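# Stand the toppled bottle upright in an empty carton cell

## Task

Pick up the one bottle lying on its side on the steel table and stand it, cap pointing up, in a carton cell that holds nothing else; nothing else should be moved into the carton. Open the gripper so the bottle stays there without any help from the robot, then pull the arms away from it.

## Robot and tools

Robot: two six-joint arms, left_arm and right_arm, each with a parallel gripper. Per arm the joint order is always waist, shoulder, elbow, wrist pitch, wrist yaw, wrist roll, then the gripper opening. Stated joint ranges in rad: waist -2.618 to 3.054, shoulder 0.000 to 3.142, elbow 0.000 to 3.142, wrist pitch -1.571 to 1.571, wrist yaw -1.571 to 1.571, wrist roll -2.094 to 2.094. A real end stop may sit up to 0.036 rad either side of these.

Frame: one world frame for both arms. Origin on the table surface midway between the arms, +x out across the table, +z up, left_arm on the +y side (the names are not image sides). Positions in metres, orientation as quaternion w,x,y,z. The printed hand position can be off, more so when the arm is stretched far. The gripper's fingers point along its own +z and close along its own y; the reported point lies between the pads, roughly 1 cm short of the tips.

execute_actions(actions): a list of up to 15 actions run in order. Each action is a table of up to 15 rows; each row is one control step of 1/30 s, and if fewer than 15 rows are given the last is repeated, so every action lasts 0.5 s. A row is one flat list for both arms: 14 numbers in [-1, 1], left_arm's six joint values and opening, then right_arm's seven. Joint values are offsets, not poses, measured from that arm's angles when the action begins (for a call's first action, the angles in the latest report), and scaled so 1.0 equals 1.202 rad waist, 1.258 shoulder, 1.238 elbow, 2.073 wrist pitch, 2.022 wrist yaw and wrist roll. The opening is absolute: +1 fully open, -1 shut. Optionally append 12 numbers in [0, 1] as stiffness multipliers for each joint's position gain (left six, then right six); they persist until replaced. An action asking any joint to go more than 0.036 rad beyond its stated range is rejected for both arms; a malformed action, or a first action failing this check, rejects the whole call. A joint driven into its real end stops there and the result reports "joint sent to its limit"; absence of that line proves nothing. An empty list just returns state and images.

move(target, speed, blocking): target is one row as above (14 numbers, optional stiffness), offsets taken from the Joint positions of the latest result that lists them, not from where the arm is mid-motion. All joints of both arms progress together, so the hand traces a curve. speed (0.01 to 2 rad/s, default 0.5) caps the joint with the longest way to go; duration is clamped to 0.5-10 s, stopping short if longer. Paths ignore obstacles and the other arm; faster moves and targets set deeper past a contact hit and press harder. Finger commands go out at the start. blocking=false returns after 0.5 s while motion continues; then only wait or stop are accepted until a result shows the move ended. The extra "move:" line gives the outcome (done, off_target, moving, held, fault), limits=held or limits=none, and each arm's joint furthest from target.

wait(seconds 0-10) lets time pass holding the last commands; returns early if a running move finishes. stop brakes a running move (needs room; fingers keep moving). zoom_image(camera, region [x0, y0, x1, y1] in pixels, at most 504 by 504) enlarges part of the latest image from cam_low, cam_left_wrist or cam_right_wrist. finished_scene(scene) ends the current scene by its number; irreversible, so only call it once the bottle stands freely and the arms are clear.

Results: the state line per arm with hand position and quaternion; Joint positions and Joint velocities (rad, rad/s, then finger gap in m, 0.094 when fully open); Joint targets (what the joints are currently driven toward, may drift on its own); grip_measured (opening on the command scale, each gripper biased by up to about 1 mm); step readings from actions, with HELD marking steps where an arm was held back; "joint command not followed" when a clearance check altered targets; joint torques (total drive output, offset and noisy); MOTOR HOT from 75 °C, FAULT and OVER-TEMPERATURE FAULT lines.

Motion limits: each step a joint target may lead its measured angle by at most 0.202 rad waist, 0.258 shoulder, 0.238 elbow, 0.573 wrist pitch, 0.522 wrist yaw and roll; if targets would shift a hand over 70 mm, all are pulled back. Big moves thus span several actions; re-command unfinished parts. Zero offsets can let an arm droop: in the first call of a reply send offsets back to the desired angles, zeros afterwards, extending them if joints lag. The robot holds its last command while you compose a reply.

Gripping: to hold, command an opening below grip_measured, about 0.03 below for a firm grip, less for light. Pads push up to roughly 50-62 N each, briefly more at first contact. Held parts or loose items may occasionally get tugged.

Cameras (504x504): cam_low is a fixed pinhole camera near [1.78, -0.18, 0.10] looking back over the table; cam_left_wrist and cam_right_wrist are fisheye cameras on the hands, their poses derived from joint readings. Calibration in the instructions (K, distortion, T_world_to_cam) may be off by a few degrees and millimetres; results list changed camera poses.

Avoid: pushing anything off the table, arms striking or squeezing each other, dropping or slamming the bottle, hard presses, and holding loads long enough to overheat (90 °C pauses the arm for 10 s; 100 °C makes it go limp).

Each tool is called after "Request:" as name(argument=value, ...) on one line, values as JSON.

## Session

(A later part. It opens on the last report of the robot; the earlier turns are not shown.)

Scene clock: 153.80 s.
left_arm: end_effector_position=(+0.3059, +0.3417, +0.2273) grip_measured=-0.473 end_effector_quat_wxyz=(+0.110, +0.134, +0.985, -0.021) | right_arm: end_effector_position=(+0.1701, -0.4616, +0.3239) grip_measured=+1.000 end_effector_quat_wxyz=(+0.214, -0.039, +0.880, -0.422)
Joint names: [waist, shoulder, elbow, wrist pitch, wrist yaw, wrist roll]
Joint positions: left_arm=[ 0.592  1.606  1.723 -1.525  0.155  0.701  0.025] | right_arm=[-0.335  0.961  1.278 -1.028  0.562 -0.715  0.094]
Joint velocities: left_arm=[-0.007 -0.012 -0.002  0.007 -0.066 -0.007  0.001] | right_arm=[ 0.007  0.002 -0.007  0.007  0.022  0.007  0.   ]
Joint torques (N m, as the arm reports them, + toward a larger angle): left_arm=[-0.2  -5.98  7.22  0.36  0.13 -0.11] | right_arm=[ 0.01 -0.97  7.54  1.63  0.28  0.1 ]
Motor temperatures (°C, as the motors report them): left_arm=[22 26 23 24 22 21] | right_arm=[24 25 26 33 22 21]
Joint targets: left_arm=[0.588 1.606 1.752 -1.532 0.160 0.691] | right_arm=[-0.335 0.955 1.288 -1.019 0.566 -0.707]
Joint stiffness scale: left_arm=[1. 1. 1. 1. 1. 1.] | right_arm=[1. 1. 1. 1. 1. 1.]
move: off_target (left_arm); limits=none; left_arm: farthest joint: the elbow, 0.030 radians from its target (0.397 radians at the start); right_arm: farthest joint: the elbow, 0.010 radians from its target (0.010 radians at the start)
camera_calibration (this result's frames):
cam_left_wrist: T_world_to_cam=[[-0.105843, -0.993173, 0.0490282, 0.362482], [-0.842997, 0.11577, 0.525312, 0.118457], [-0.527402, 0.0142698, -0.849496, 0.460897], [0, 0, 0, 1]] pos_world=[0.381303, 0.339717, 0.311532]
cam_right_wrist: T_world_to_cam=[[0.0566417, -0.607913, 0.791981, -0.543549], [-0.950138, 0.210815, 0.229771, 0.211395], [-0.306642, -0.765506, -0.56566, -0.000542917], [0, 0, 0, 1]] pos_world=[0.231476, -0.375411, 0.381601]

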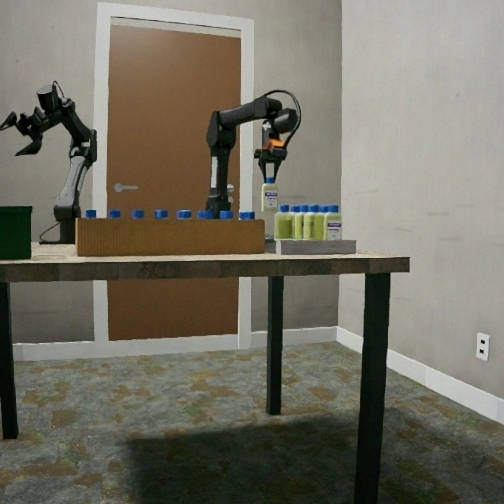

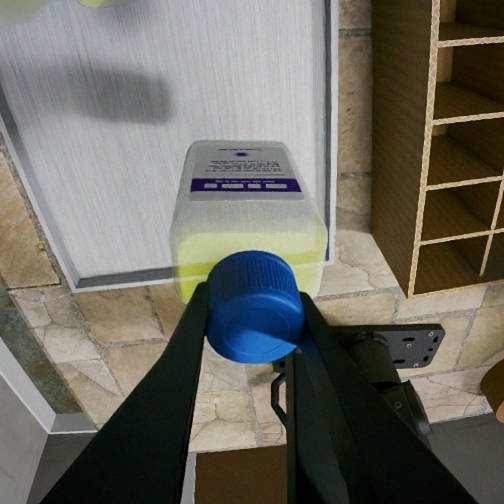

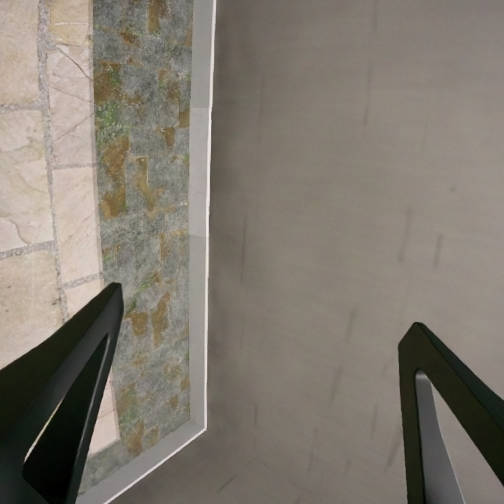

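Request:
move(target=[-0.4659,-0.0262,-0.0412,0.0579,-0.0727,-0.3462,-0.50, 0,-0.005,0.008,0.004,0.002,0.0035,1], speed=0.75)

Scene clock: 157.90 s.
left_arm: end_effector_position=(+0.3367, +0.1956, +0.2154) grip_measured=-0.473 end_effector_quat_wxyz=(+0.102, +0.064, +0.993, -0.013) | right_arm: end_effector_position=(+0.1701, -0.4616, +0.3239) grip_measured=+1.000 end_effector_quat_wxyz=(+0.214, -0.039, +0.880, -0.422)
Joint names: [waist, shoulder, elbow, wrist pitch, wrist yaw, wrist roll]
Joint positions: left_arm=[ 0.032  1.606  1.673 -1.432  0.015  0.011  0.025] | right_arm=[-0.335  0.961  1.278 -1.028  0.562 -0.716  0.094]
Joint velocities: left_arm=[-0.012 -0.017  0.007 -0.051  0.037 -0.051  0.001] | right_arm=[ 0.007  0.012 -0.007  0.066  0.037 -0.11   0.   ]
Joint torques (N m, as the arm reports them, + toward a larger angle): left_arm=[ 0.07 -9.01  5.09  0.78 -0.08 -0.08] | right_arm=[ 0.01 -0.99  7.53  1.63  0.27  0.09]
Motor temperatures (°C, as the motors report them): left_arm=[22 26 23 24 22 21] | right_arm=[24 25 26 33 22 21]
Joint targets: left_arm=[0.032 1.573 1.672 -1.405 0.008 0.001] | right_arm=[-0.335 0.955 1.288 -1.019 0.566 -0.708]
Joint stiffness scale: left_arm=[1. 1. 1. 1. 1. 1.] | right_arm=[1. 1. 1. 1. 1. 1.]
move: off_target (left_arm); limits=none; left_arm: farthest joint: the shoulder, 0.033 radians from its target (0.033 radians at the start); right_arm: farthest joint: the elbow, 0.010 radians from its target (0.010 radians at the start)
camera_calibration (this result's frames):
cam_left_wrist: T_world_to_cam=[[0.0355539, -0.998288, 0.0464432, 0.17524], [-0.841681, -0.00485616, 0.539953, 0.187615], [-0.538804, -0.0582878, -0.840413, 0.485179], [0, 0, 0, 1]] pos_world=[0.413098, 0.204131, 0.298308]
cam_right_wrist: T_world_to_cam=[[0.0573368, -0.607641, 0.792139, -0.543593], [-0.950099, 0.210486, 0.230232, 0.211088], [-0.306633, -0.765812, -0.565251, -0.000818053], [0, 0, 0, 1]] pos_world=[0.231471, -0.375367, 0.38154]

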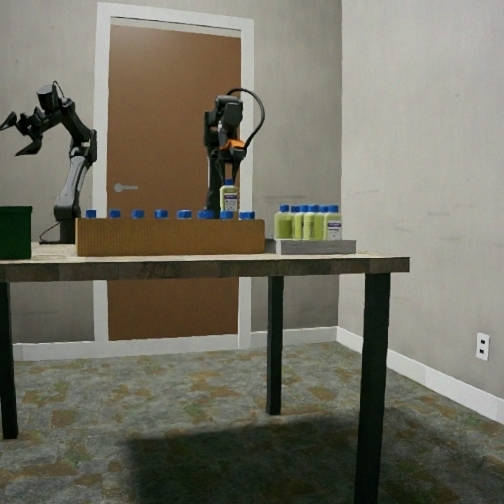

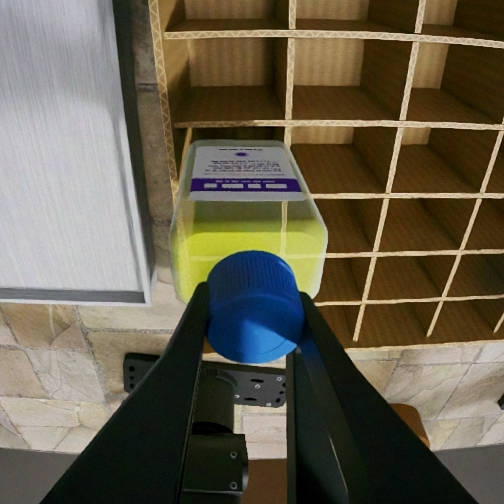

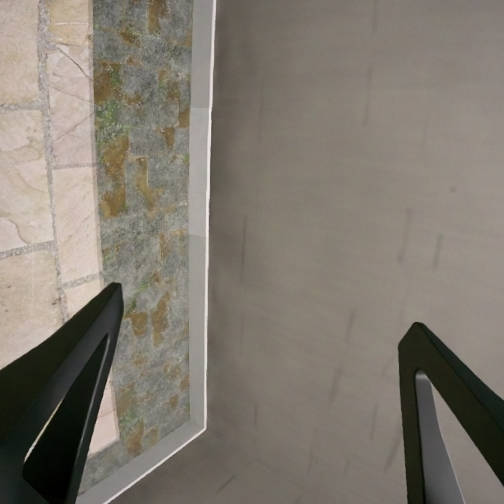

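Request:
execute_actions(actions=[])

Scene clock: 159.20 s.
left_arm: end_effector_position=(+0.3368, +0.1956, +0.2154) grip_measured=-0.473 end_effector_quat_wxyz=(+0.102, +0.064, +0.993, -0.013) | right_arm: end_effector_position=(+0.1701, -0.4616, +0.3239) grip_measured=+1.000 end_effector_quat_wxyz=(+0.214, -0.039, +0.880, -0.422)
Joint names: [waist, shoulder, elbow, wrist pitch, wrist yaw, wrist roll]
Joint positions: left_arm=[ 0.032  1.606  1.673 -1.431  0.015  0.01   0.025] | right_arm=[-0.335  0.961  1.278 -1.028  0.562 -0.716  0.094]
Joint velocities: left_arm=[ 0.007 -0.007 -0.002  0.007 -0.022 -0.007  0.   ] | right_arm=[-0.017 -0.007 -0.007  0.037 -0.051 -0.007  0.   ]
Joint torques (N m, as the arm reports them, + toward a larger angle): left_arm=[-0.05 -8.92  4.91  0.79 -0.09 -0.11] | right_arm=[ 0.03 -1.    7.55  1.63  0.28  0.1 ]
Motor temperatures (°C, as the motors report them): left_arm=[22 26 23 24 22 21] | right_arm=[24 25 26 33 22 21]
Joint targets: left_arm=[0.032 1.573 1.672 -1.405 0.008 0.001] | right_arm=[-0.335 0.955 1.288 -1.019 0.566 -0.708]
Joint stiffness scale: left_arm=[1. 1. 1. 1. 1. 1.] | right_arm=[1. 1. 1. 1. 1. 1.]
camera_calibration (this result's frames):
cam_left_wrist: T_world_to_cam=[[0.0359097, -0.998269, 0.0465773, 0.175072], [-0.841875, -0.00510496, 0.539648, 0.187862], [-0.538476, -0.0585909, -0.840601, 0.485233], [0, 0, 0, 1]] pos_world=[0.413156, 0.204158, 0.298354]
cam_right_wrist: T_world_to_cam=[[0.0573368, -0.607641, 0.792139, -0.543593], [-0.950099, 0.210486, 0.230232, 0.211088], [-0.306633, -0.765812, -0.565251, -0.000818053], [0, 0, 0, 1]] pos_world=[0.231471, -0.375367, 0.38154]

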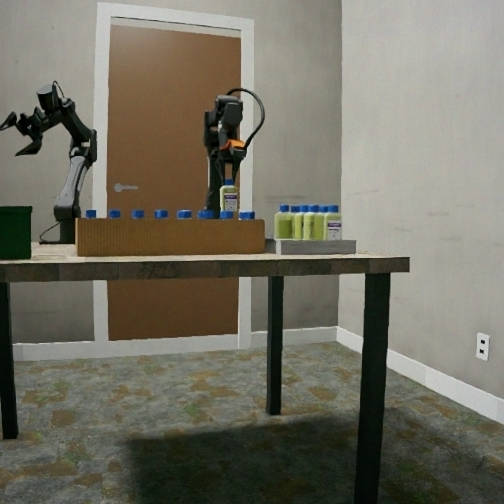

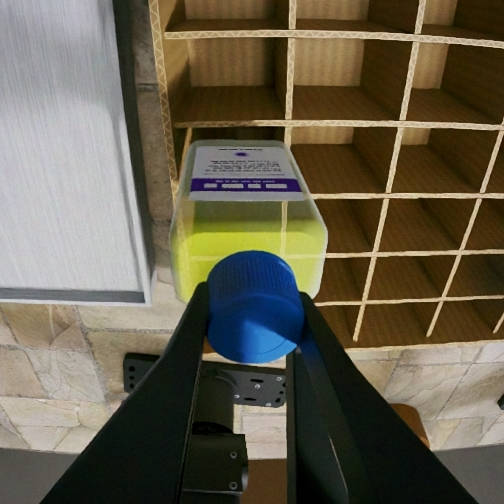

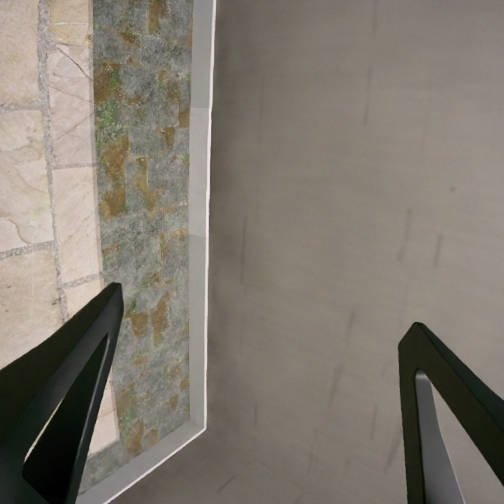

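Request:
zoom_image(camera="cam_left_wrist", region=[120, 0, 420, 360])

Request:
zoom_image(camera="cam_low", region=[170, 150, 300, 270])

Region (120, 0, 420, 360) of cam_left_wrist's 504x504 image, scaled by 1.400, with more detail than that image has.

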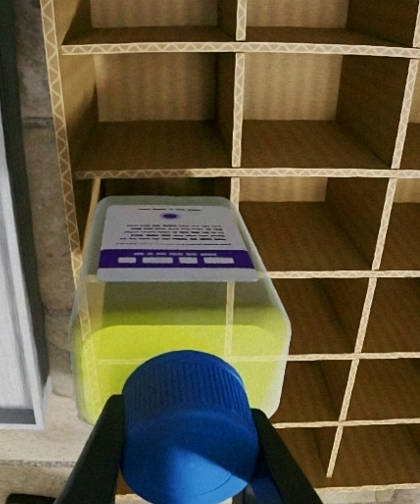

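Region (170, 150, 300, 270) of cam_low's 504x504 image, scaled by 3.877, with more detail than that image has; it fills the top 465 rows of this view, and the rest is white.

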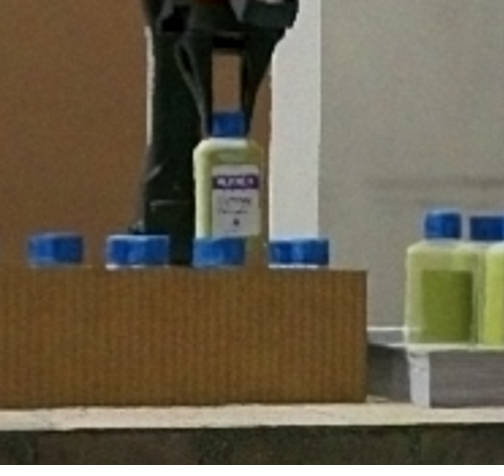

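Request:
zoom_image(camera="cam_left_wrist", region=[140, 90, 340, 250])

Region (140, 90, 340, 250) of cam_left_wrist's 504x504 image, scaled by 2.520, with more detail than that image has; it fills the top 403 rows of this view, and the rest is white.

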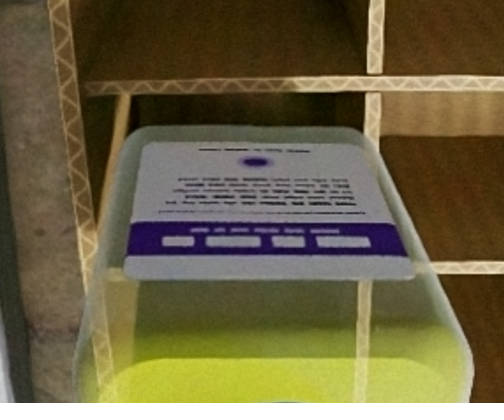

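Request:
zoom_image(camera="cam_low", region=[205, 175, 270, 230])

Region (205, 175, 270, 230) of cam_low's 504x504 image, scaled by 7.754, with more detail than that image has; it fills the top 426 rows of this view, and the rest is white.

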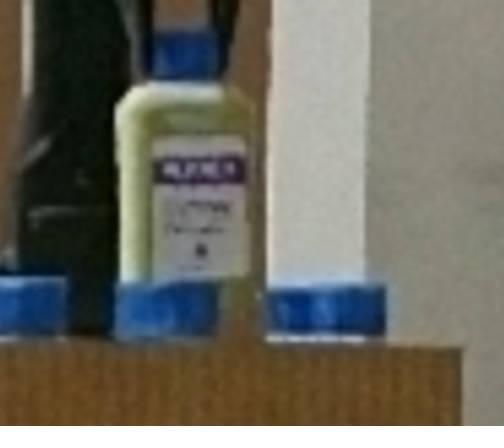

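Request:
zoom_image(camera="cam_left_wrist", region=[270, 0, 430, 180])

Request:
zoom_image(camera="cam_left_wrist", region=[270, 170, 430, 360])

Region (270, 0, 430, 180) of cam_left_wrist's 504x504 image, scaled by 2.800, with more detail than that image has.

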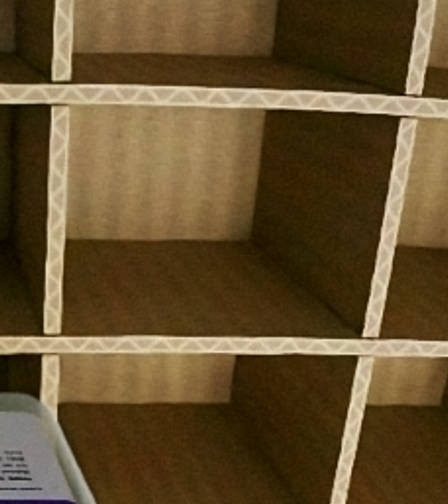

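Region (270, 170, 430, 360) of cam_left_wrist's 504x504 image, scaled by 2.653, with more detail than that image has; it fills the left 424 columns of this view, and the rest is white.

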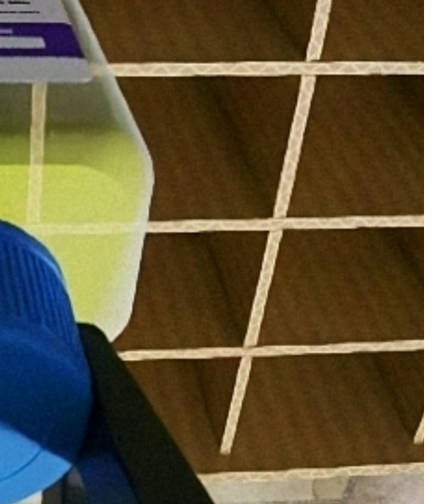

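Request:
execute_actions(actions=[[[0.002,-0.0272,-0.0015,0.013,-0.0035,-0.0045,-0.5,0,-0.005,0.008,0.004,0.002,0.0035,1],[0.004,-0.0282,-0.0022,0.0135,-0.0035,-0.0045,-0.5,0,-0.005,0.008,0.004,0.002,0.0035,1],[0.006,-0.0292,-0.0029,0.014,-0.0035,-0.0045,-0.5,0,-0.005,0.008,0.004,0.002,0.0035,1],[0.008,-0.0302,-0.0036,0.0145,-0.0035,-0.0045,-0.5,0,-0.005,0.008,0.004,0.002,0.0035,1],[0.010,-0.0312,-0.0043,0.015,-0.0035,-0.0045,-0.5,0,-0.005,0.008,0.004,0.002,0.0035,1],[0.012,-0.0322,-0.005,0.0155,-0.0035,-0.0045,-0.5,0,-0.005,0.008,0.004,0.002,0.0035,1],[0.014,-0.0332,-0.0057,0.016,-0.0035,-0.0045,-0.5,0,-0.005,0.008,0.004,0.002,0.0035,1],[0.016,-0.0342,-0.0064,0.0165,-0.0035,-0.0045,-0.5,0,-0.005,0.008,0.004,0.002,0.0035,1],[0.0175,-0.0352,-0.0071,0.017,-0.0035,-0.0045,-0.5,0,-0.005,0.008,0.004,0.002,0.0035,1],[0.0175,-0.0362,-0.0078,0.0175,-0.0035,-0.0045,-0.5,0,-0.005,0.008,0.004,0.002,0.0035,1],[0.0175,-0.0366,-0.0085,0.0175,-0.0035,-0.0045,-0.5,0,-0.005,0.008,0.004,0.002,0.0035,1]]])

Scene clock: 171.43 s.
left_arm: end_effector_position=(+0.3374, +0.2002, +0.2211) grip_measured=-0.473 end_effector_quat_wxyz=(+0.115, +0.057, +0.992, -0.012) | right_arm: end_effector_position=(+0.1701, -0.4616, +0.3239) grip_measured=+1.000 end_effector_quat_wxyz=(+0.214, -0.039, +0.880, -0.422)
Joint names: [waist, shoulder, elbow, wrist pitch, wrist yaw, wrist roll]
Joint positions: left_arm=[ 0.045  1.589  1.673 -1.424  0.014  0.01   0.025] | right_arm=[-0.335  0.961  1.278 -1.028  0.562 -0.716  0.094]
Joint velocities: left_arm=[-0.012  0.007 -0.012 -0.007  0.051 -0.022  0.001] | right_arm=[-0.012 -0.017  0.007 -0.022 -0.051  0.051  0.   ]
Joint torques (N m, as the arm reports them, + toward a larger angle): left_arm=[ 0.59 -8.57  4.56  0.85 -0.07 -0.11] | right_arm=[ 0.03 -0.95  7.58  1.63  0.27  0.08]
Motor temperatures (°C, as the motors report them): left_arm=[22 26 23 25 22 21] | right_arm=[24 25 26 33 22 21]
Joint targets: left_arm=[0.053 1.560 1.662 -1.395 0.008 0.001] | right_arm=[-0.335 0.955 1.288 -1.019 0.566 -0.709]
Joint stiffness scale: left_arm=[1. 1. 1. 1. 1. 1.] | right_arm=[1. 1. 1. 1. 1. 1.]
Step readings (joint positions):
0: left_arm=[0.032 1.606 1.673 -1.431 0.015 0.010] | right_arm=[-0.335 0.961 1.278 -1.028 0.562 -0.716]
1: left_arm=[0.032 1.606 1.673 -1.431 0.015 0.010] | right_arm=[-0.335 0.961 1.278 -1.028 0.562 -0.716]
2: left_arm=[0.032 1.606 1.673 -1.431 0.015 0.010] | right_arm=[-0.335 0.961 1.278 -1.028 0.562 -0.716]
4: left_arm=[0.032 1.606 1.673 -1.431 0.015 0.010] | right_arm=[-0.335 0.961 1.278 -1.028 0.562 -0.716]
8: left_arm=[0.036 1.600 1.673 -1.427 0.015 0.010] | right_arm=[-0.335 0.961 1.278 -1.028 0.562 -0.716]
15: Joint positions above
camera_calibration (this result's frames):
cam_left_wrist: T_world_to_cam=[[0.0490279, -0.997576, 0.0493835, 0.174155], [-0.855017, -0.0163619, 0.518341, 0.196755], [-0.516277, -0.067637, -0.853747, 0.487845], [0, 0, 0, 1]] pos_world=[0.411553, 0.209948, 0.30591]
cam_right_wrist: T_world_to_cam=[[0.0573368, -0.607641, 0.792139, -0.543593], [-0.950099, 0.210486, 0.230232, 0.211088], [-0.306633, -0.765812, -0.565251, -0.000818053], [0, 0, 0, 1]] pos_world=[0.231471, -0.375367, 0.38154]

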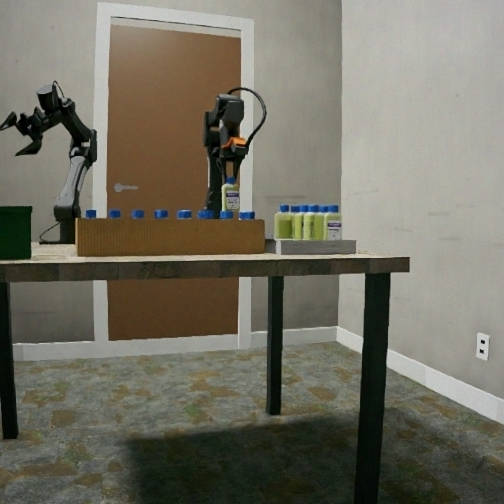

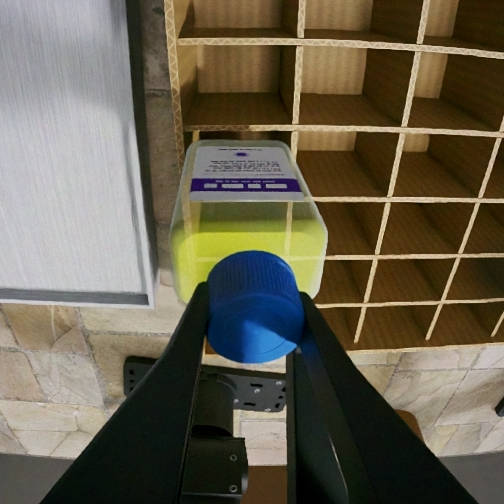

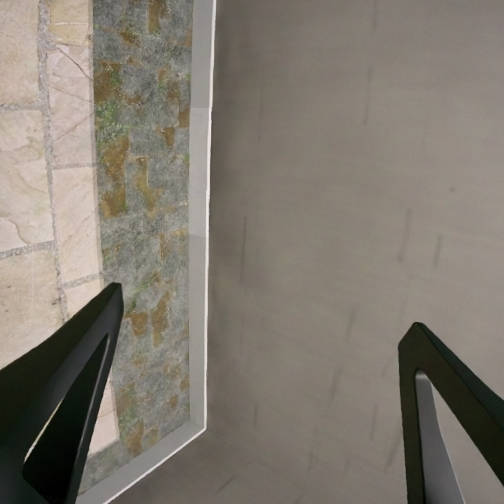

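Request:
zoom_image(camera="cam_left_wrist", region=[140, 90, 340, 250])

Region (140, 90, 340, 250) of cam_left_wrist's 504x504 image, scaled by 2.520, with more detail than that image has; it fills the top 403 rows of this view, and the rest is white.

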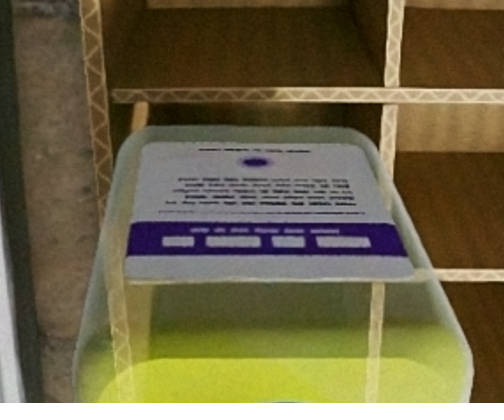

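Request:
execute_actions(actions=[[[0.0069,-0.0241,-0.0135,0.0163,-0.003,-0.0045,-0.5,0,-0.005,0.008,0.004,0.002,0.0035,1],[0.0071,-0.0251,-0.0182,0.0187,-0.003,-0.0045,-0.5,0,-0.005,0.008,0.004,0.002,0.0035,1],[0.0073,-0.0261,-0.0228,0.021,-0.003,-0.0045,-0.5,0,-0.005,0.008,0.004,0.002,0.0035,1],[0.0075,-0.0271,-0.0275,0.0233,-0.003,-0.0045,-0.5,0,-0.005,0.008,0.004,0.002,0.0035,1],[0.0077,-0.0281,-0.0321,0.0257,-0.003,-0.0045,-0.5,0,-0.005,0.008,0.004,0.002,0.0035,1],[0.0079,-0.0291,-0.0368,0.028,-0.003,-0.0045,-0.5,0,-0.005,0.008,0.004,0.002,0.0035,1],[0.0081,-0.0301,-0.0414,0.0303,-0.003,-0.0045,-0.5,0,-0.005,0.008,0.004,0.002,0.0035,1],[0.0083,-0.0311,-0.0461,0.0327,-0.003,-0.0045,-0.5,0,-0.005,0.008,0.004,0.002,0.0035,1],[0.0085,-0.0321,-0.0507,0.035,-0.003,-0.0045,-0.5,0,-0.005,0.008,0.004,0.002,0.0035,1],[0.0087,-0.0331,-0.0554,0.0373,-0.003,-0.0045,-0.5,0,-0.005,0.008,0.004,0.002,0.0035,1],[0.0089,-0.0341,-0.06,0.0397,-0.003,-0.0045,-0.5,0,-0.005,0.008,0.004,0.002,0.0035,1],[0.0092,-0.035,-0.0646,0.042,-0.003,-0.0045,-0.5,0,-0.005,0.008,0.004,0.002,0.0035,1]]])

Scene clock: 175.93 s.
left_arm: end_effector_position=(+0.3347, +0.2005, +0.2036) grip_measured=-0.473 end_effector_quat_wxyz=(+0.105, +0.057, +0.993, -0.012) | right_arm: end_effector_position=(+0.1701, -0.4616, +0.3239) grip_measured=+1.000 end_effector_quat_wxyz=(+0.214, -0.039, +0.880, -0.422)
Joint names: [waist, shoulder, elbow, wrist pitch, wrist yaw, wrist roll]
Joint positions: left_arm=[ 0.045  1.578  1.594 -1.375  0.014  0.01   0.025] | right_arm=[-0.335  0.961  1.278 -1.028  0.562 -0.716  0.094]
Joint velocities: left_arm=[ 0.002  0.002 -0.051  0.051 -0.037  0.051 -0.   ] | right_arm=[ 0.002  0.017 -0.007 -0.007  0.037 -0.081  0.   ]
Joint torques (N m, as the arm reports them, + toward a larger angle): left_arm=[ 0.8  -8.83  5.48  0.84 -0.09 -0.1 ] | right_arm=[ 0.   -0.96  7.55  1.63  0.28  0.08]
Motor temperatures (°C, as the motors report them): left_arm=[22 27 23 25 22 21] | right_arm=[24 25 26 33 22 21]
Joint targets: left_arm=[0.057 1.545 1.593 -1.337 0.008 0.001] | right_arm=[-0.335 0.955 1.288 -1.019 0.566 -0.709]
Joint stiffness scale: left_arm=[1. 1. 1. 1. 1. 1.] | right_arm=[1. 1. 1. 1. 1. 1.]
Step readings (joint positions):
0: left_arm=[0.045 1.589 1.663 -1.421 0.014 0.010] | right_arm=[-0.335 0.961 1.278 -1.028 0.562 -0.716]
1: left_arm=[0.045 1.589 1.663 -1.421 0.014 0.010] | right_arm=[-0.335 0.961 1.278 -1.028 0.562 -0.716]
2: left_arm=[0.045 1.589 1.661 -1.420 0.014 0.010] | right_arm=[-0.335 0.961 1.278 -1.028 0.562 -0.716]
4: left_arm=[0.045 1.586 1.652 -1.412 0.014 0.010] | right_arm=[-0.335 0.961 1.278 -1.028 0.562 -0.716]
8: left_arm=[0.045 1.582 1.628 -1.399 0.014 0.010] | right_arm=[-0.335 0.961 1.278 -1.028 0.562 -0.716]
15: Joint positions above
camera_calibration (this result's frames):
cam_left_wrist: T_world_to_cam=[[0.0499725, -0.997674, 0.0463638, 0.175765], [-0.844625, -0.0174405, 0.535075, 0.1968], [-0.533021, -0.065899, -0.843532, 0.474624], [0, 0, 0, 1]] pos_world=[0.410423, 0.210065, 0.286909]
cam_right_wrist: T_world_to_cam=[[0.0573368, -0.607641, 0.792139, -0.543593], [-0.950099, 0.210486, 0.230232, 0.211088], [-0.306633, -0.765812, -0.565251, -0.000818053], [0, 0, 0, 1]] pos_world=[0.231471, -0.375367, 0.38154]

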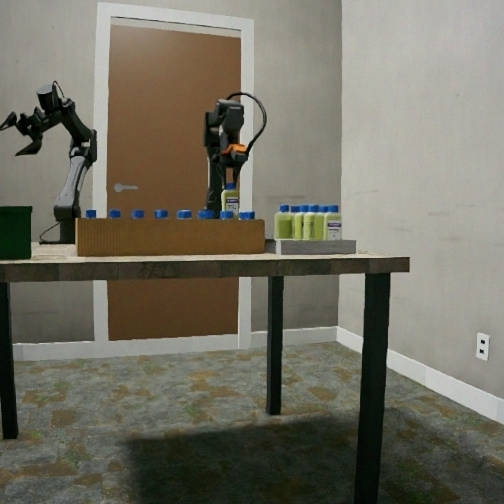

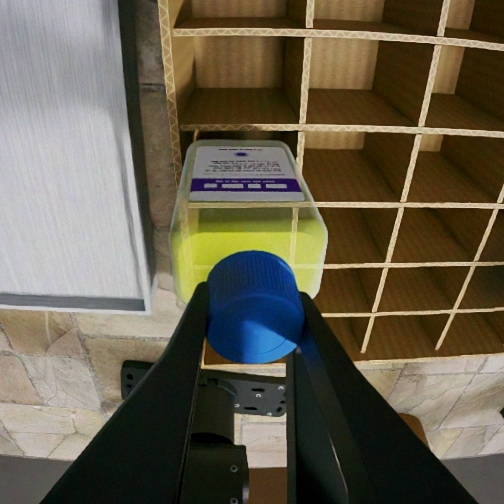

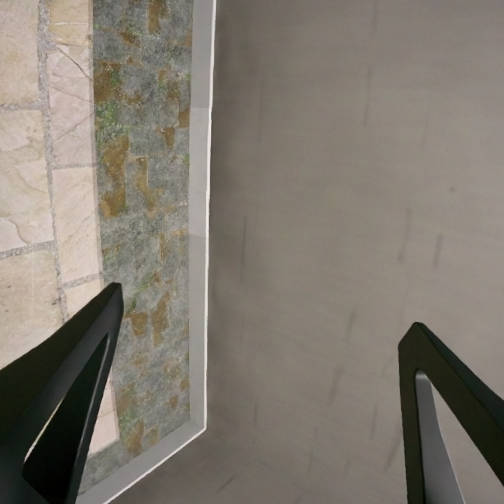

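Request:
zoom_image(camera="cam_left_wrist", region=[140, 90, 340, 250])

Region (140, 90, 340, 250) of cam_left_wrist's 504x504 image, scaled by 2.520, with more detail than that image has; it fills the top 403 rows of this view, and the rest is white.

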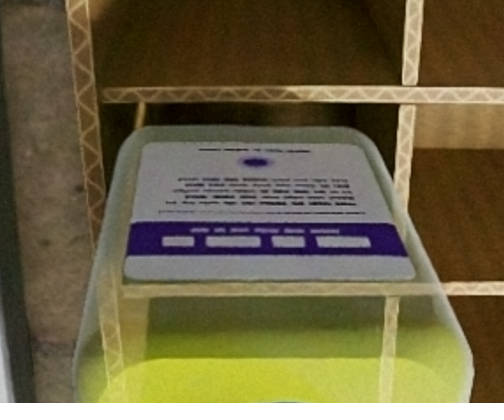

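Request:
execute_actions(actions=[])

Scene clock: 179.73 s.
left_arm: end_effector_position=(+0.3372, +0.2002, +0.2038) grip_measured=-0.473 end_effector_quat_wxyz=(+0.110, +0.057, +0.992, -0.012) | right_arm: end_effector_position=(+0.1701, -0.4616, +0.3239) grip_measured=+1.000 end_effector_quat_wxyz=(+0.214, -0.039, +0.880, -0.422)
Joint names: [waist, shoulder, elbow, wrist pitch, wrist yaw, wrist roll]
Joint positions: left_arm=[ 0.045  1.578  1.592 -1.364  0.014  0.01   0.025] | right_arm=[-0.335  0.961  1.278 -1.028  0.562 -0.716  0.094]
Joint velocities: left_arm=[-0.007  0.007  0.002 -0.007 -0.037 -0.066 -0.   ] | right_arm=[-0.002 -0.002 -0.012  0.081  0.022 -0.037  0.   ]
Joint torques (N m, as the arm reports them, + toward a larger angle): left_arm=[ 0.78 -8.89  5.21  0.83 -0.06 -0.14] | right_arm=[ 0.03 -0.94  7.57  1.62  0.27  0.09]
Motor temperatures (°C, as the motors report them): left_arm=[22 27 23 25 22 21] | right_arm=[24 25 26 33 22 21]
Joint targets: left_arm=[0.057 1.545 1.593 -1.337 0.008 0.001] | right_arm=[-0.335 0.955 1.288 -1.019 0.566 -0.709]
Joint stiffness scale: left_arm=[1. 1. 1. 1. 1. 1.] | right_arm=[1. 1. 1. 1. 1. 1.]
camera_calibration (this result's frames):
cam_left_wrist: T_world_to_cam=[[0.0494895, -0.997624, 0.0479341, 0.175192], [-0.850062, -0.0168762, 0.526412, 0.2023], [-0.524352, -0.0667988, -0.848877, 0.474544], [0, 0, 0, 1]] pos_world=[0.412126, 0.209889, 0.287939]
cam_right_wrist: T_world_to_cam=[[0.0573368, -0.607641, 0.792139, -0.543593], [-0.950099, 0.210486, 0.230232, 0.211088], [-0.306633, -0.765812, -0.565251, -0.000818053], [0, 0, 0, 1]] pos_world=[0.231471, -0.375367, 0.38154]

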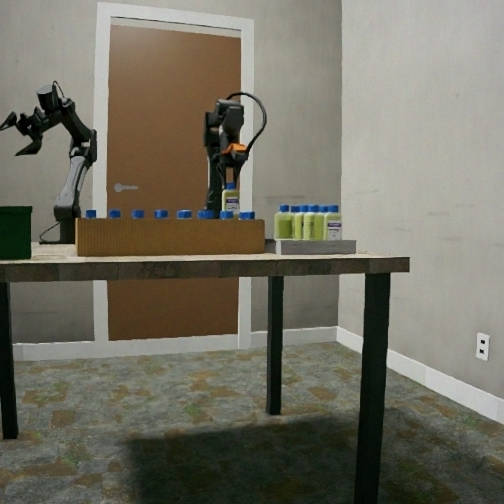

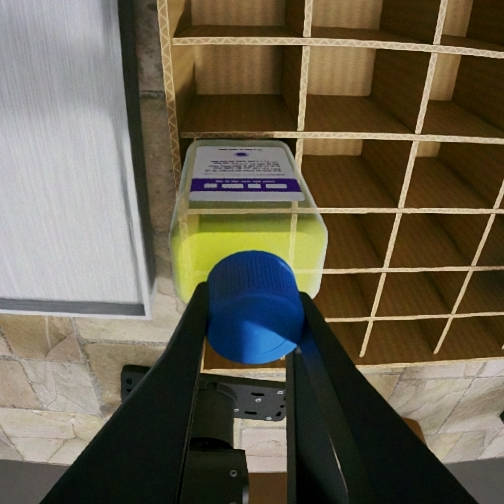

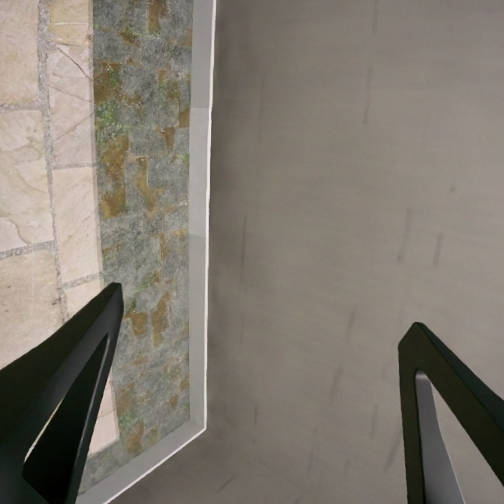

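Request:
zoom_image(camera="cam_left_wrist", region=[140, 90, 340, 250])

Region (140, 90, 340, 250) of cam_left_wrist's 504x504 image, scaled by 2.520, with more detail than that image has; it fills the top 403 rows of this view, and the rest is white.

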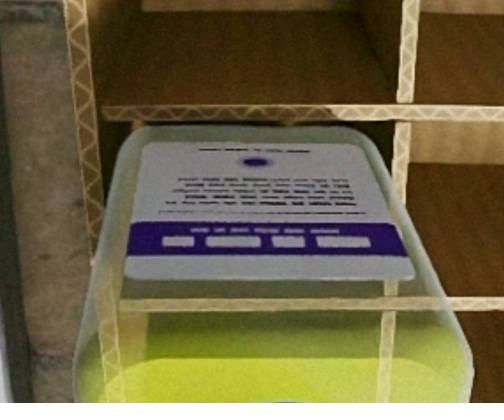

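Request:
execute_actions(actions=[[[0.0058,-0.0283,0.0008,0.013,-0.003,-0.0045,-0.5,0,-0.005,0.008,0.004,0.002,0.0035,1],[0.0058,-0.0304,0.0008,0.0147,-0.003,-0.0045,-0.5,0,-0.005,0.008,0.004,0.002,0.0035,1],[0.0058,-0.0325,0.0008,0.0163,-0.003,-0.0045,-0.5,0,-0.005,0.008,0.004,0.002,0.0035,1],[0.0058,-0.0346,-0.0032,0.018,-0.003,-0.0045,-0.5,0,-0.005,0.008,0.004,0.002,0.0035,1],[0.0058,-0.0367,-0.0073,0.0197,-0.003,-0.0045,-0.5,0,-0.005,0.008,0.004,0.002,0.0035,1],[0.0058,-0.0388,-0.0113,0.0213,-0.003,-0.0045,-0.5,0,-0.005,0.008,0.004,0.002,0.0035,1],[0.0058,-0.0409,-0.0153,0.023,-0.003,-0.0045,-0.5,0,-0.005,0.008,0.004,0.002,0.0035,1],[0.0058,-0.0429,-0.0194,0.0247,-0.003,-0.0045,-0.5,0,-0.005,0.008,0.004,0.002,0.0035,1],[0.0058,-0.0429,-0.0234,0.0263,-0.003,-0.0045,-0.5,0,-0.005,0.008,0.004,0.002,0.0035,1],[0.0058,-0.0429,-0.0274,0.028,-0.003,-0.0045,-0.5,0,-0.005,0.008,0.004,0.002,0.0035,1],[0.0058,-0.0429,-0.0315,0.028,-0.003,-0.0045,-0.5,0,-0.005,0.008,0.004,0.002,0.0035,1],[0.0058,-0.0429,-0.0355,0.028,-0.003,-0.0045,-0.5,0,-0.005,0.008,0.004,0.002,0.0035,1]]])

Request:
wait(seconds=1)

Scene clock: 185.40 s.
left_arm: end_effector_position=(+0.3334, +0.2006, +0.2004) grip_measured=-0.473 end_effector_quat_wxyz=(+0.115, +0.057, +0.992, -0.012) | right_arm: end_effector_position=(+0.1701, -0.4616, +0.3239) grip_measured=+1.000 end_effector_quat_wxyz=(+0.214, -0.039, +0.880, -0.422)
Joint names: [waist, shoulder, elbow, wrist pitch, wrist yaw, wrist roll]
Joint positions: left_arm=[ 0.045  1.55   1.549 -1.338  0.014  0.01   0.025] | right_arm=[-0.335  0.961  1.278 -1.028  0.562 -0.716  0.094]
Joint velocities: left_arm=[ 0.002 -0.002 -0.066 -0.022 -0.007  0.022 -0.   ] | right_arm=[ 0.002 -0.017  0.002  0.051  0.037 -0.007  0.   ]
Joint torques (N m, as the arm reports them, + toward a larger angle): left_arm=[ 0.64 -8.    5.56  0.91 -0.08 -0.06] | right_arm=[-0.02 -0.97  7.54  1.64  0.28  0.09]
Motor temperatures (°C, as the motors report them): left_arm=[22 27 23 25 22 21] | right_arm=[24 25 26 33 22 21]
Joint targets: left_arm=[0.052 1.524 1.549 -1.306 0.008 0.001] | right_arm=[-0.335 0.955 1.288 -1.019 0.566 -0.709]
Joint stiffness scale: left_arm=[1. 1. 1. 1. 1. 1.] | right_arm=[1. 1. 1. 1. 1. 1.]
Step readings (joint positions):
0: left_arm=[0.045 1.578 1.592 -1.364 0.014 0.010] | right_arm=[-0.335 0.961 1.278 -1.028 0.562 -0.716]
1: left_arm=[0.045 1.578 1.592 -1.364 0.014 0.010] | right_arm=[-0.335 0.961 1.278 -1.028 0.562 -0.716]
2: left_arm=[0.045 1.577 1.592 -1.364 0.014 0.010] | right_arm=[-0.335 0.961 1.278 -1.028 0.562 -0.716]
4: left_arm=[0.045 1.574 1.592 -1.361 0.014 0.010] | right_arm=[-0.335 0.961 1.278 -1.028 0.562 -0.716]
8: left_arm=[0.045 1.558 1.580 -1.349 0.014 0.010] | right_arm=[-0.335 0.961 1.278 -1.028 0.562 -0.716]
15: Joint positions above
camera_calibration (this result's frames):
cam_left_wrist: T_world_to_cam=[[0.0490091, -0.997574, 0.0494414, 0.175791], [-0.855214, -0.0163414, 0.518017, 0.204134], [-0.515953, -0.0676706, -0.85394, 0.468047], [0, 0, 0, 1]] pos_world=[0.407454, 0.210374, 0.285248]
cam_right_wrist: T_world_to_cam=[[0.0573368, -0.607641, 0.792139, -0.543593], [-0.950099, 0.210486, 0.230232, 0.211088], [-0.306633, -0.765812, -0.565251, -0.000818053], [0, 0, 0, 1]] pos_world=[0.231471, -0.375367, 0.38154]

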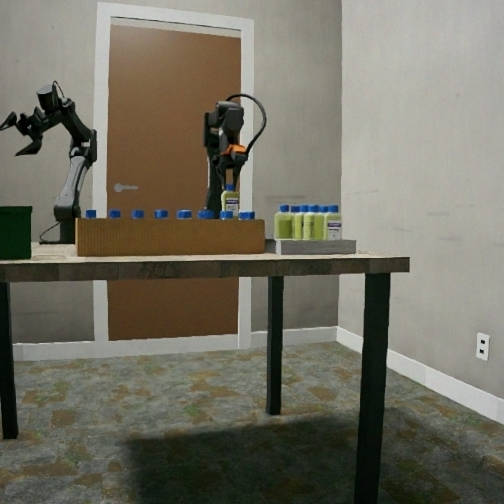

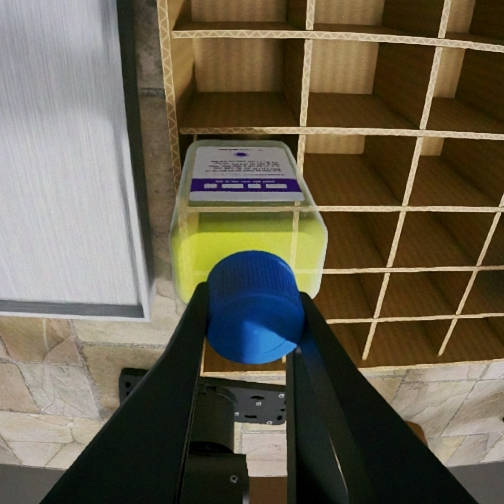

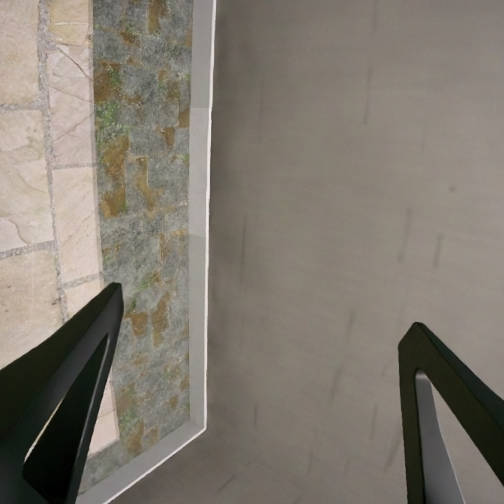

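Scene clock: 186.40 s.
left_arm: end_effector_position=(+0.3342, +0.2005, +0.2002) grip_measured=-0.473 end_effector_quat_wxyz=(+0.117, +0.057, +0.991, -0.013) | right_arm: end_effector_position=(+0.1701, -0.4616, +0.3239) grip_measured=+1.000 end_effector_quat_wxyz=(+0.214, -0.039, +0.880, -0.422)
Joint names: [waist, shoulder, elbow, wrist pitch, wrist yaw, wrist roll]
Joint positions: left_arm=[ 0.045  1.55   1.547 -1.333  0.014  0.01   0.025] | right_arm=[-0.335  0.961  1.278 -1.028  0.562 -0.716  0.094]
Joint velocities: left_arm=[-0.007  0.012  0.002  0.007  0.007  0.022 -0.001] | right_arm=[-0.022  0.022 -0.002 -0.007  0.051  0.037  0.   ]
Joint torques (N m, as the arm reports them, + toward a larger angle): left_arm=[ 0.44 -8.13  5.52  0.85 -0.1  -0.14] | right_arm=[ 0.   -0.96  7.57  1.63  0.27  0.08]
Motor temperatures (°C, as the motors report them): left_arm=[22 27 23 25 22 21] | right_arm=[24 25 26 33 22 21]
Joint targets: left_arm=[0.052 1.524 1.549 -1.306 0.008 0.001] | right_arm=[-0.335 0.955 1.288 -1.019 0.566 -0.709]
Joint stiffness scale: left_arm=[1. 1. 1. 1. 1. 1.] | right_arm=[1. 1. 1. 1. 1. 1.]
wait: 1.00 s; at rest by 0.37 s
camera_calibration (this result's frames):
cam_left_wrist: T_world_to_cam=[[0.0488584, -0.997558, 0.0499042, 0.17563], [-0.856783, -0.0161787, 0.515424, 0.205952], [-0.513358, -0.0679399, -0.855481, 0.467792], [0, 0, 0, 1]] pos_world=[0.40802, 0.210315, 0.28527]
cam_right_wrist: T_world_to_cam=[[0.0573368, -0.607641, 0.792139, -0.543593], [-0.950099, 0.210486, 0.230232, 0.211088], [-0.306633, -0.765812, -0.565251, -0.000818053], [0, 0, 0, 1]] pos_world=[0.231471, -0.375367, 0.38154]

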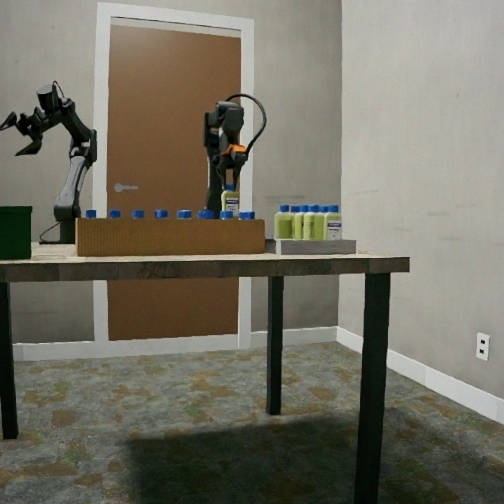

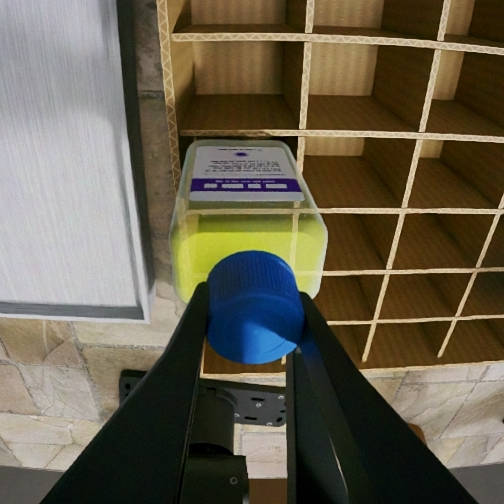

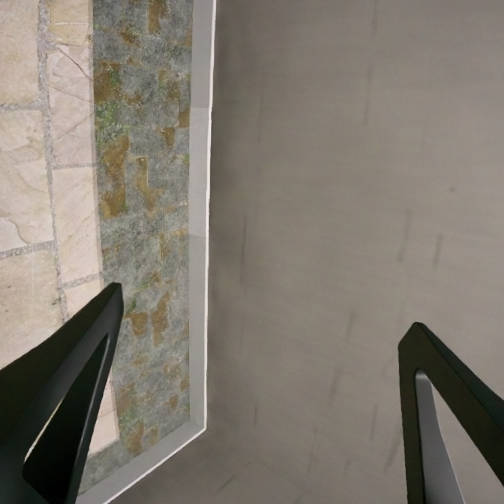

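Request:
zoom_image(camera="cam_left_wrist", region=[140, 90, 340, 250])

Region (140, 90, 340, 250) of cam_left_wrist's 504x504 image, scaled by 2.520, with more detail than that image has; it fills the top 403 rows of this view, and the rest is white.

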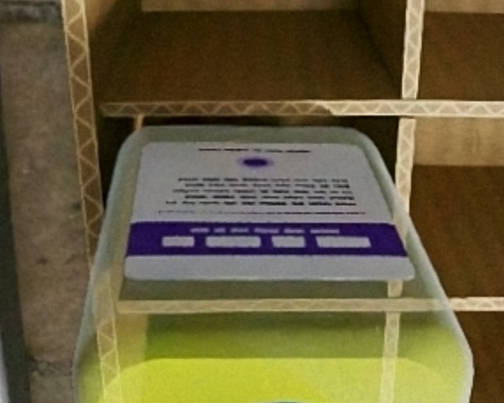

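Request:
execute_actions(actions=[[[0.0058,-0.0207,0.0016,0.015,-0.003,-0.0045,-0.5,0,-0.005,0.008,0.004,0.002,0.0035,1],[0.0058,-0.0211,0.0016,0.0171,-0.003,-0.0045,-0.5,0,-0.005,0.008,0.004,0.002,0.0035,1],[0.0058,-0.0215,-0.0021,0.0191,-0.003,-0.0045,-0.5,0,-0.005,0.008,0.004,0.002,0.0035,1],[0.0058,-0.0219,-0.0058,0.0211,-0.003,-0.0045,-0.5,0,-0.005,0.008,0.004,0.002,0.0035,1],[0.0058,-0.0223,-0.0095,0.0232,-0.003,-0.0045,-0.5,0,-0.005,0.008,0.004,0.002,0.0035,1],[0.0058,-0.0227,-0.0132,0.0252,-0.003,-0.0045,-0.5,0,-0.005,0.008,0.004,0.002,0.0035,1],[0.0058,-0.0231,-0.0169,0.0272,-0.003,-0.0045,-0.5,0,-0.005,0.008,0.004,0.002,0.0035,1],[0.0058,-0.0235,-0.0206,0.0293,-0.003,-0.0045,-0.5,0,-0.005,0.008,0.004,0.002,0.0035,1],[0.0058,-0.0239,-0.0243,0.0313,-0.003,-0.0045,-0.5,0,-0.005,0.008,0.004,0.002,0.0035,1],[0.0058,-0.0243,-0.028,0.0333,-0.003,-0.0045,-0.5,0,-0.005,0.008,0.004,0.002,0.0035,1],[0.0058,-0.0246,-0.0318,0.0333,-0.003,-0.0045,-0.5,0,-0.005,0.008,0.004,0.002,0.0035,1],[0.0058,-0.0246,-0.0355,0.0333,-0.003,-0.0045,-0.5,0,-0.005,0.008,0.004,0.002,0.0035,1]]])

Request:
wait(seconds=0.5)

Scene clock: 190.00 s.
left_arm: end_effector_position=(+0.3362, +0.2004, +0.1952) grip_measured=-0.473 end_effector_quat_wxyz=(+0.123, +0.057, +0.991, -0.013) | right_arm: end_effector_position=(+0.1701, -0.4616, +0.3239) grip_measured=+1.000 end_effector_quat_wxyz=(+0.214, -0.039, +0.880, -0.422)
Joint names: [waist, shoulder, elbow, wrist pitch, wrist yaw, wrist roll]
Joint positions: left_arm=[ 0.045  1.54   1.514 -1.296  0.014  0.01   0.025] | right_arm=[-0.335  0.961  1.278 -1.028  0.562 -0.716  0.094]
Joint velocities: left_arm=[ 0.002 -0.037 -0.002 -0.051 -0.066  0.007  0.   ] | right_arm=[-0.017  0.017 -0.002 -0.051 -0.037 -0.051  0.   ]
Joint torques (N m, as the arm reports them, + toward a larger angle): left_arm=[ 0.45 -7.49  4.56  0.85 -0.09 -0.11] | right_arm=[ 0.01 -0.95  7.55  1.63  0.28  0.08]
Motor temperatures (°C, as the motors report them): left_arm=[22 27 23 25 22 21] | right_arm=[24 25 26 34 22 21]
Joint targets: left_arm=[0.052 1.519 1.504 -1.264 0.008 0.001] | right_arm=[-0.335 0.955 1.288 -1.019 0.566 -0.709]
Joint stiffness scale: left_arm=[1. 1. 1. 1. 1. 1.] | right_arm=[1. 1. 1. 1. 1. 1.]
Step readings (joint positions):
0: left_arm=[0.045 1.550 1.547 -1.333 0.014 0.010] | right_arm=[-0.335 0.961 1.278 -1.028 0.562 -0.716]
1: left_arm=[0.045 1.550 1.547 -1.333 0.014 0.010] | right_arm=[-0.335 0.961 1.278 -1.028 0.562 -0.716]
2: left_arm=[0.045 1.550 1.547 -1.332 0.014 0.010] | right_arm=[-0.335 0.961 1.278 -1.028 0.562 -0.716]
4: left_arm=[0.045 1.550 1.547 -1.329 0.014 0.010] | right_arm=[-0.335 0.961 1.278 -1.028 0.562 -0.716]
8: left_arm=[0.045 1.550 1.533 -1.313 0.014 0.010] | right_arm=[-0.335 0.961 1.278 -1.028 0.562 -0.716]
15: Joint positions above
camera_calibration (this result's frames):
cam_left_wrist: T_world_to_cam=[[0.0486236, -0.997478, 0.0517079, 0.175353], [-0.863747, -0.0159951, 0.503671, 0.2149], [-0.501574, -0.0691528, -0.862347, 0.462109], [0, 0, 0, 1]] pos_world=[0.408874, 0.210304, 0.281192]
cam_right_wrist: T_world_to_cam=[[0.0573368, -0.607641, 0.792139, -0.543593], [-0.950099, 0.210486, 0.230232, 0.211088], [-0.306633, -0.765812, -0.565251, -0.000818053], [0, 0, 0, 1]] pos_world=[0.231471, -0.375367, 0.38154]

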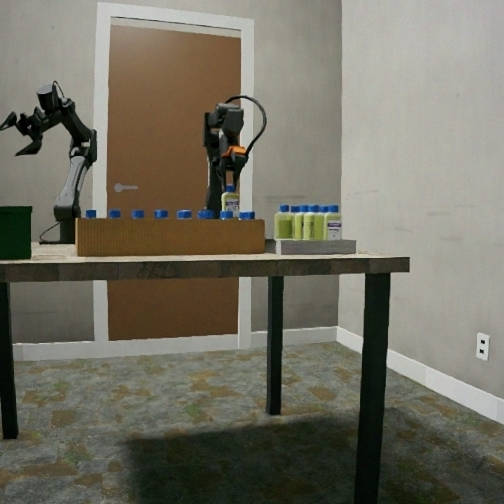

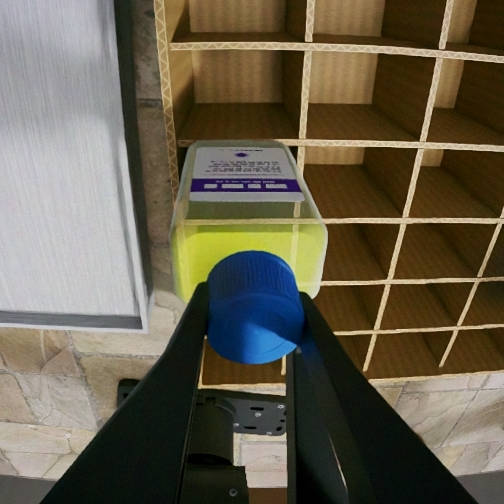

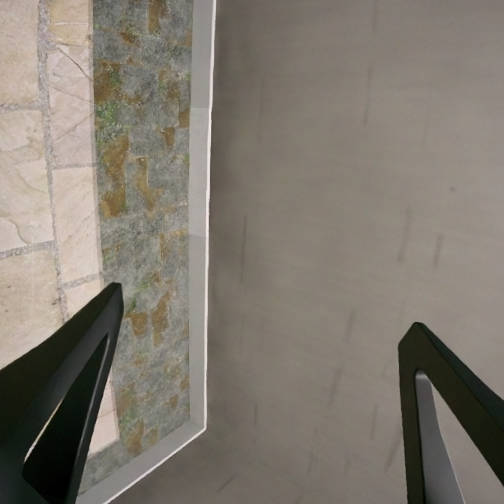

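Scene clock: 190.50 s.
left_arm: end_effector_position=(+0.3365, +0.2004, +0.1953) grip_measured=-0.473 end_effector_quat_wxyz=(+0.124, +0.057, +0.991, -0.013) | right_arm: end_effector_position=(+0.1701, -0.4616, +0.3239) grip_measured=+1.000 end_effector_quat_wxyz=(+0.214, -0.039, +0.880, -0.422)
Joint names: [waist, shoulder, elbow, wrist pitch, wrist yaw, wrist roll]
Joint positions: left_arm=[ 0.045  1.54   1.514 -1.295  0.014  0.01   0.025] | right_arm=[-0.335  0.961  1.278 -1.028  0.562 -0.716  0.094]
Joint velocities: left_arm=[-0.002  0.002 -0.002 -0.007  0.11   0.095 -0.001] | right_arm=[ 0.012  0.007  0.007 -0.007  0.037  0.007  0.   ]
Joint torques (N m, as the arm reports them, + toward a larger angle): left_arm=[ 0.59 -7.5   4.75  0.93 -0.06 -0.12] | right_arm=[ 0.   -0.99  7.53  1.63  0.27  0.08]
Motor temperatures (°C, as the motors report them): left_arm=[22 27 23 25 22 21] | right_arm=[24 25 26 34 22 21]
Joint targets: left_arm=[0.052 1.519 1.504 -1.264 0.008 0.001] | right_arm=[-0.335 0.955 1.288 -1.019 0.566 -0.709]
Joint stiffness scale: left_arm=[1. 1. 1. 1. 1. 1.] | right_arm=[1. 1. 1. 1. 1. 1.]
wait: 0.50 s; at rest by 0.17 s
camera_calibration (this result's frames):
cam_left_wrist: T_world_to_cam=[[0.048545, -0.99747, 0.0519387, 0.175286], [-0.864511, -0.0159159, 0.502362, 0.215515], [-0.500264, -0.0692887, -0.863096, 0.462122], [0, 0, 0, 1]] pos_world=[0.408989, 0.210292, 0.281485]
cam_right_wrist: T_world_to_cam=[[0.0573368, -0.607641, 0.792139, -0.543593], [-0.950099, 0.210486, 0.230232, 0.211088], [-0.306633, -0.765812, -0.565251, -0.000818053], [0, 0, 0, 1]] pos_world=[0.231471, -0.375367, 0.38154]

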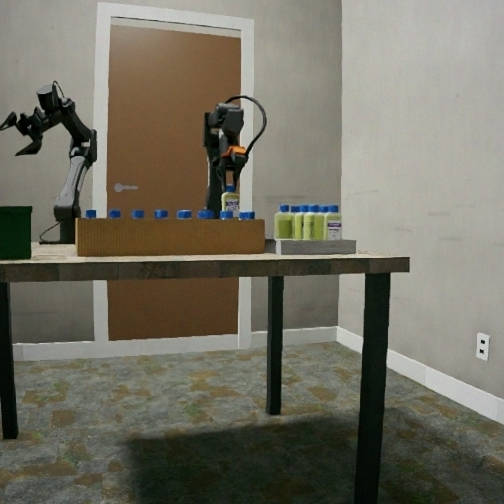

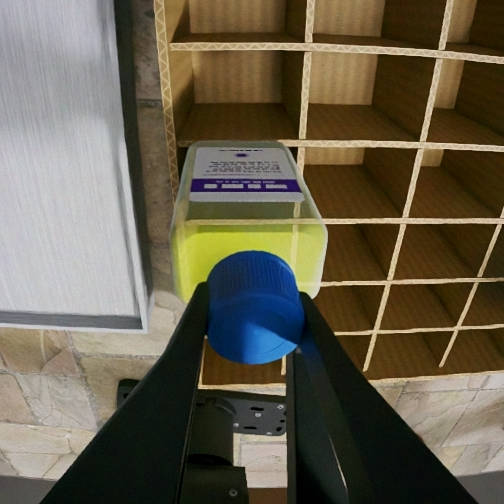

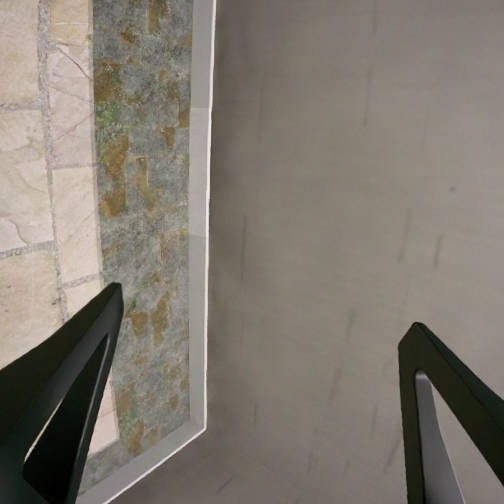

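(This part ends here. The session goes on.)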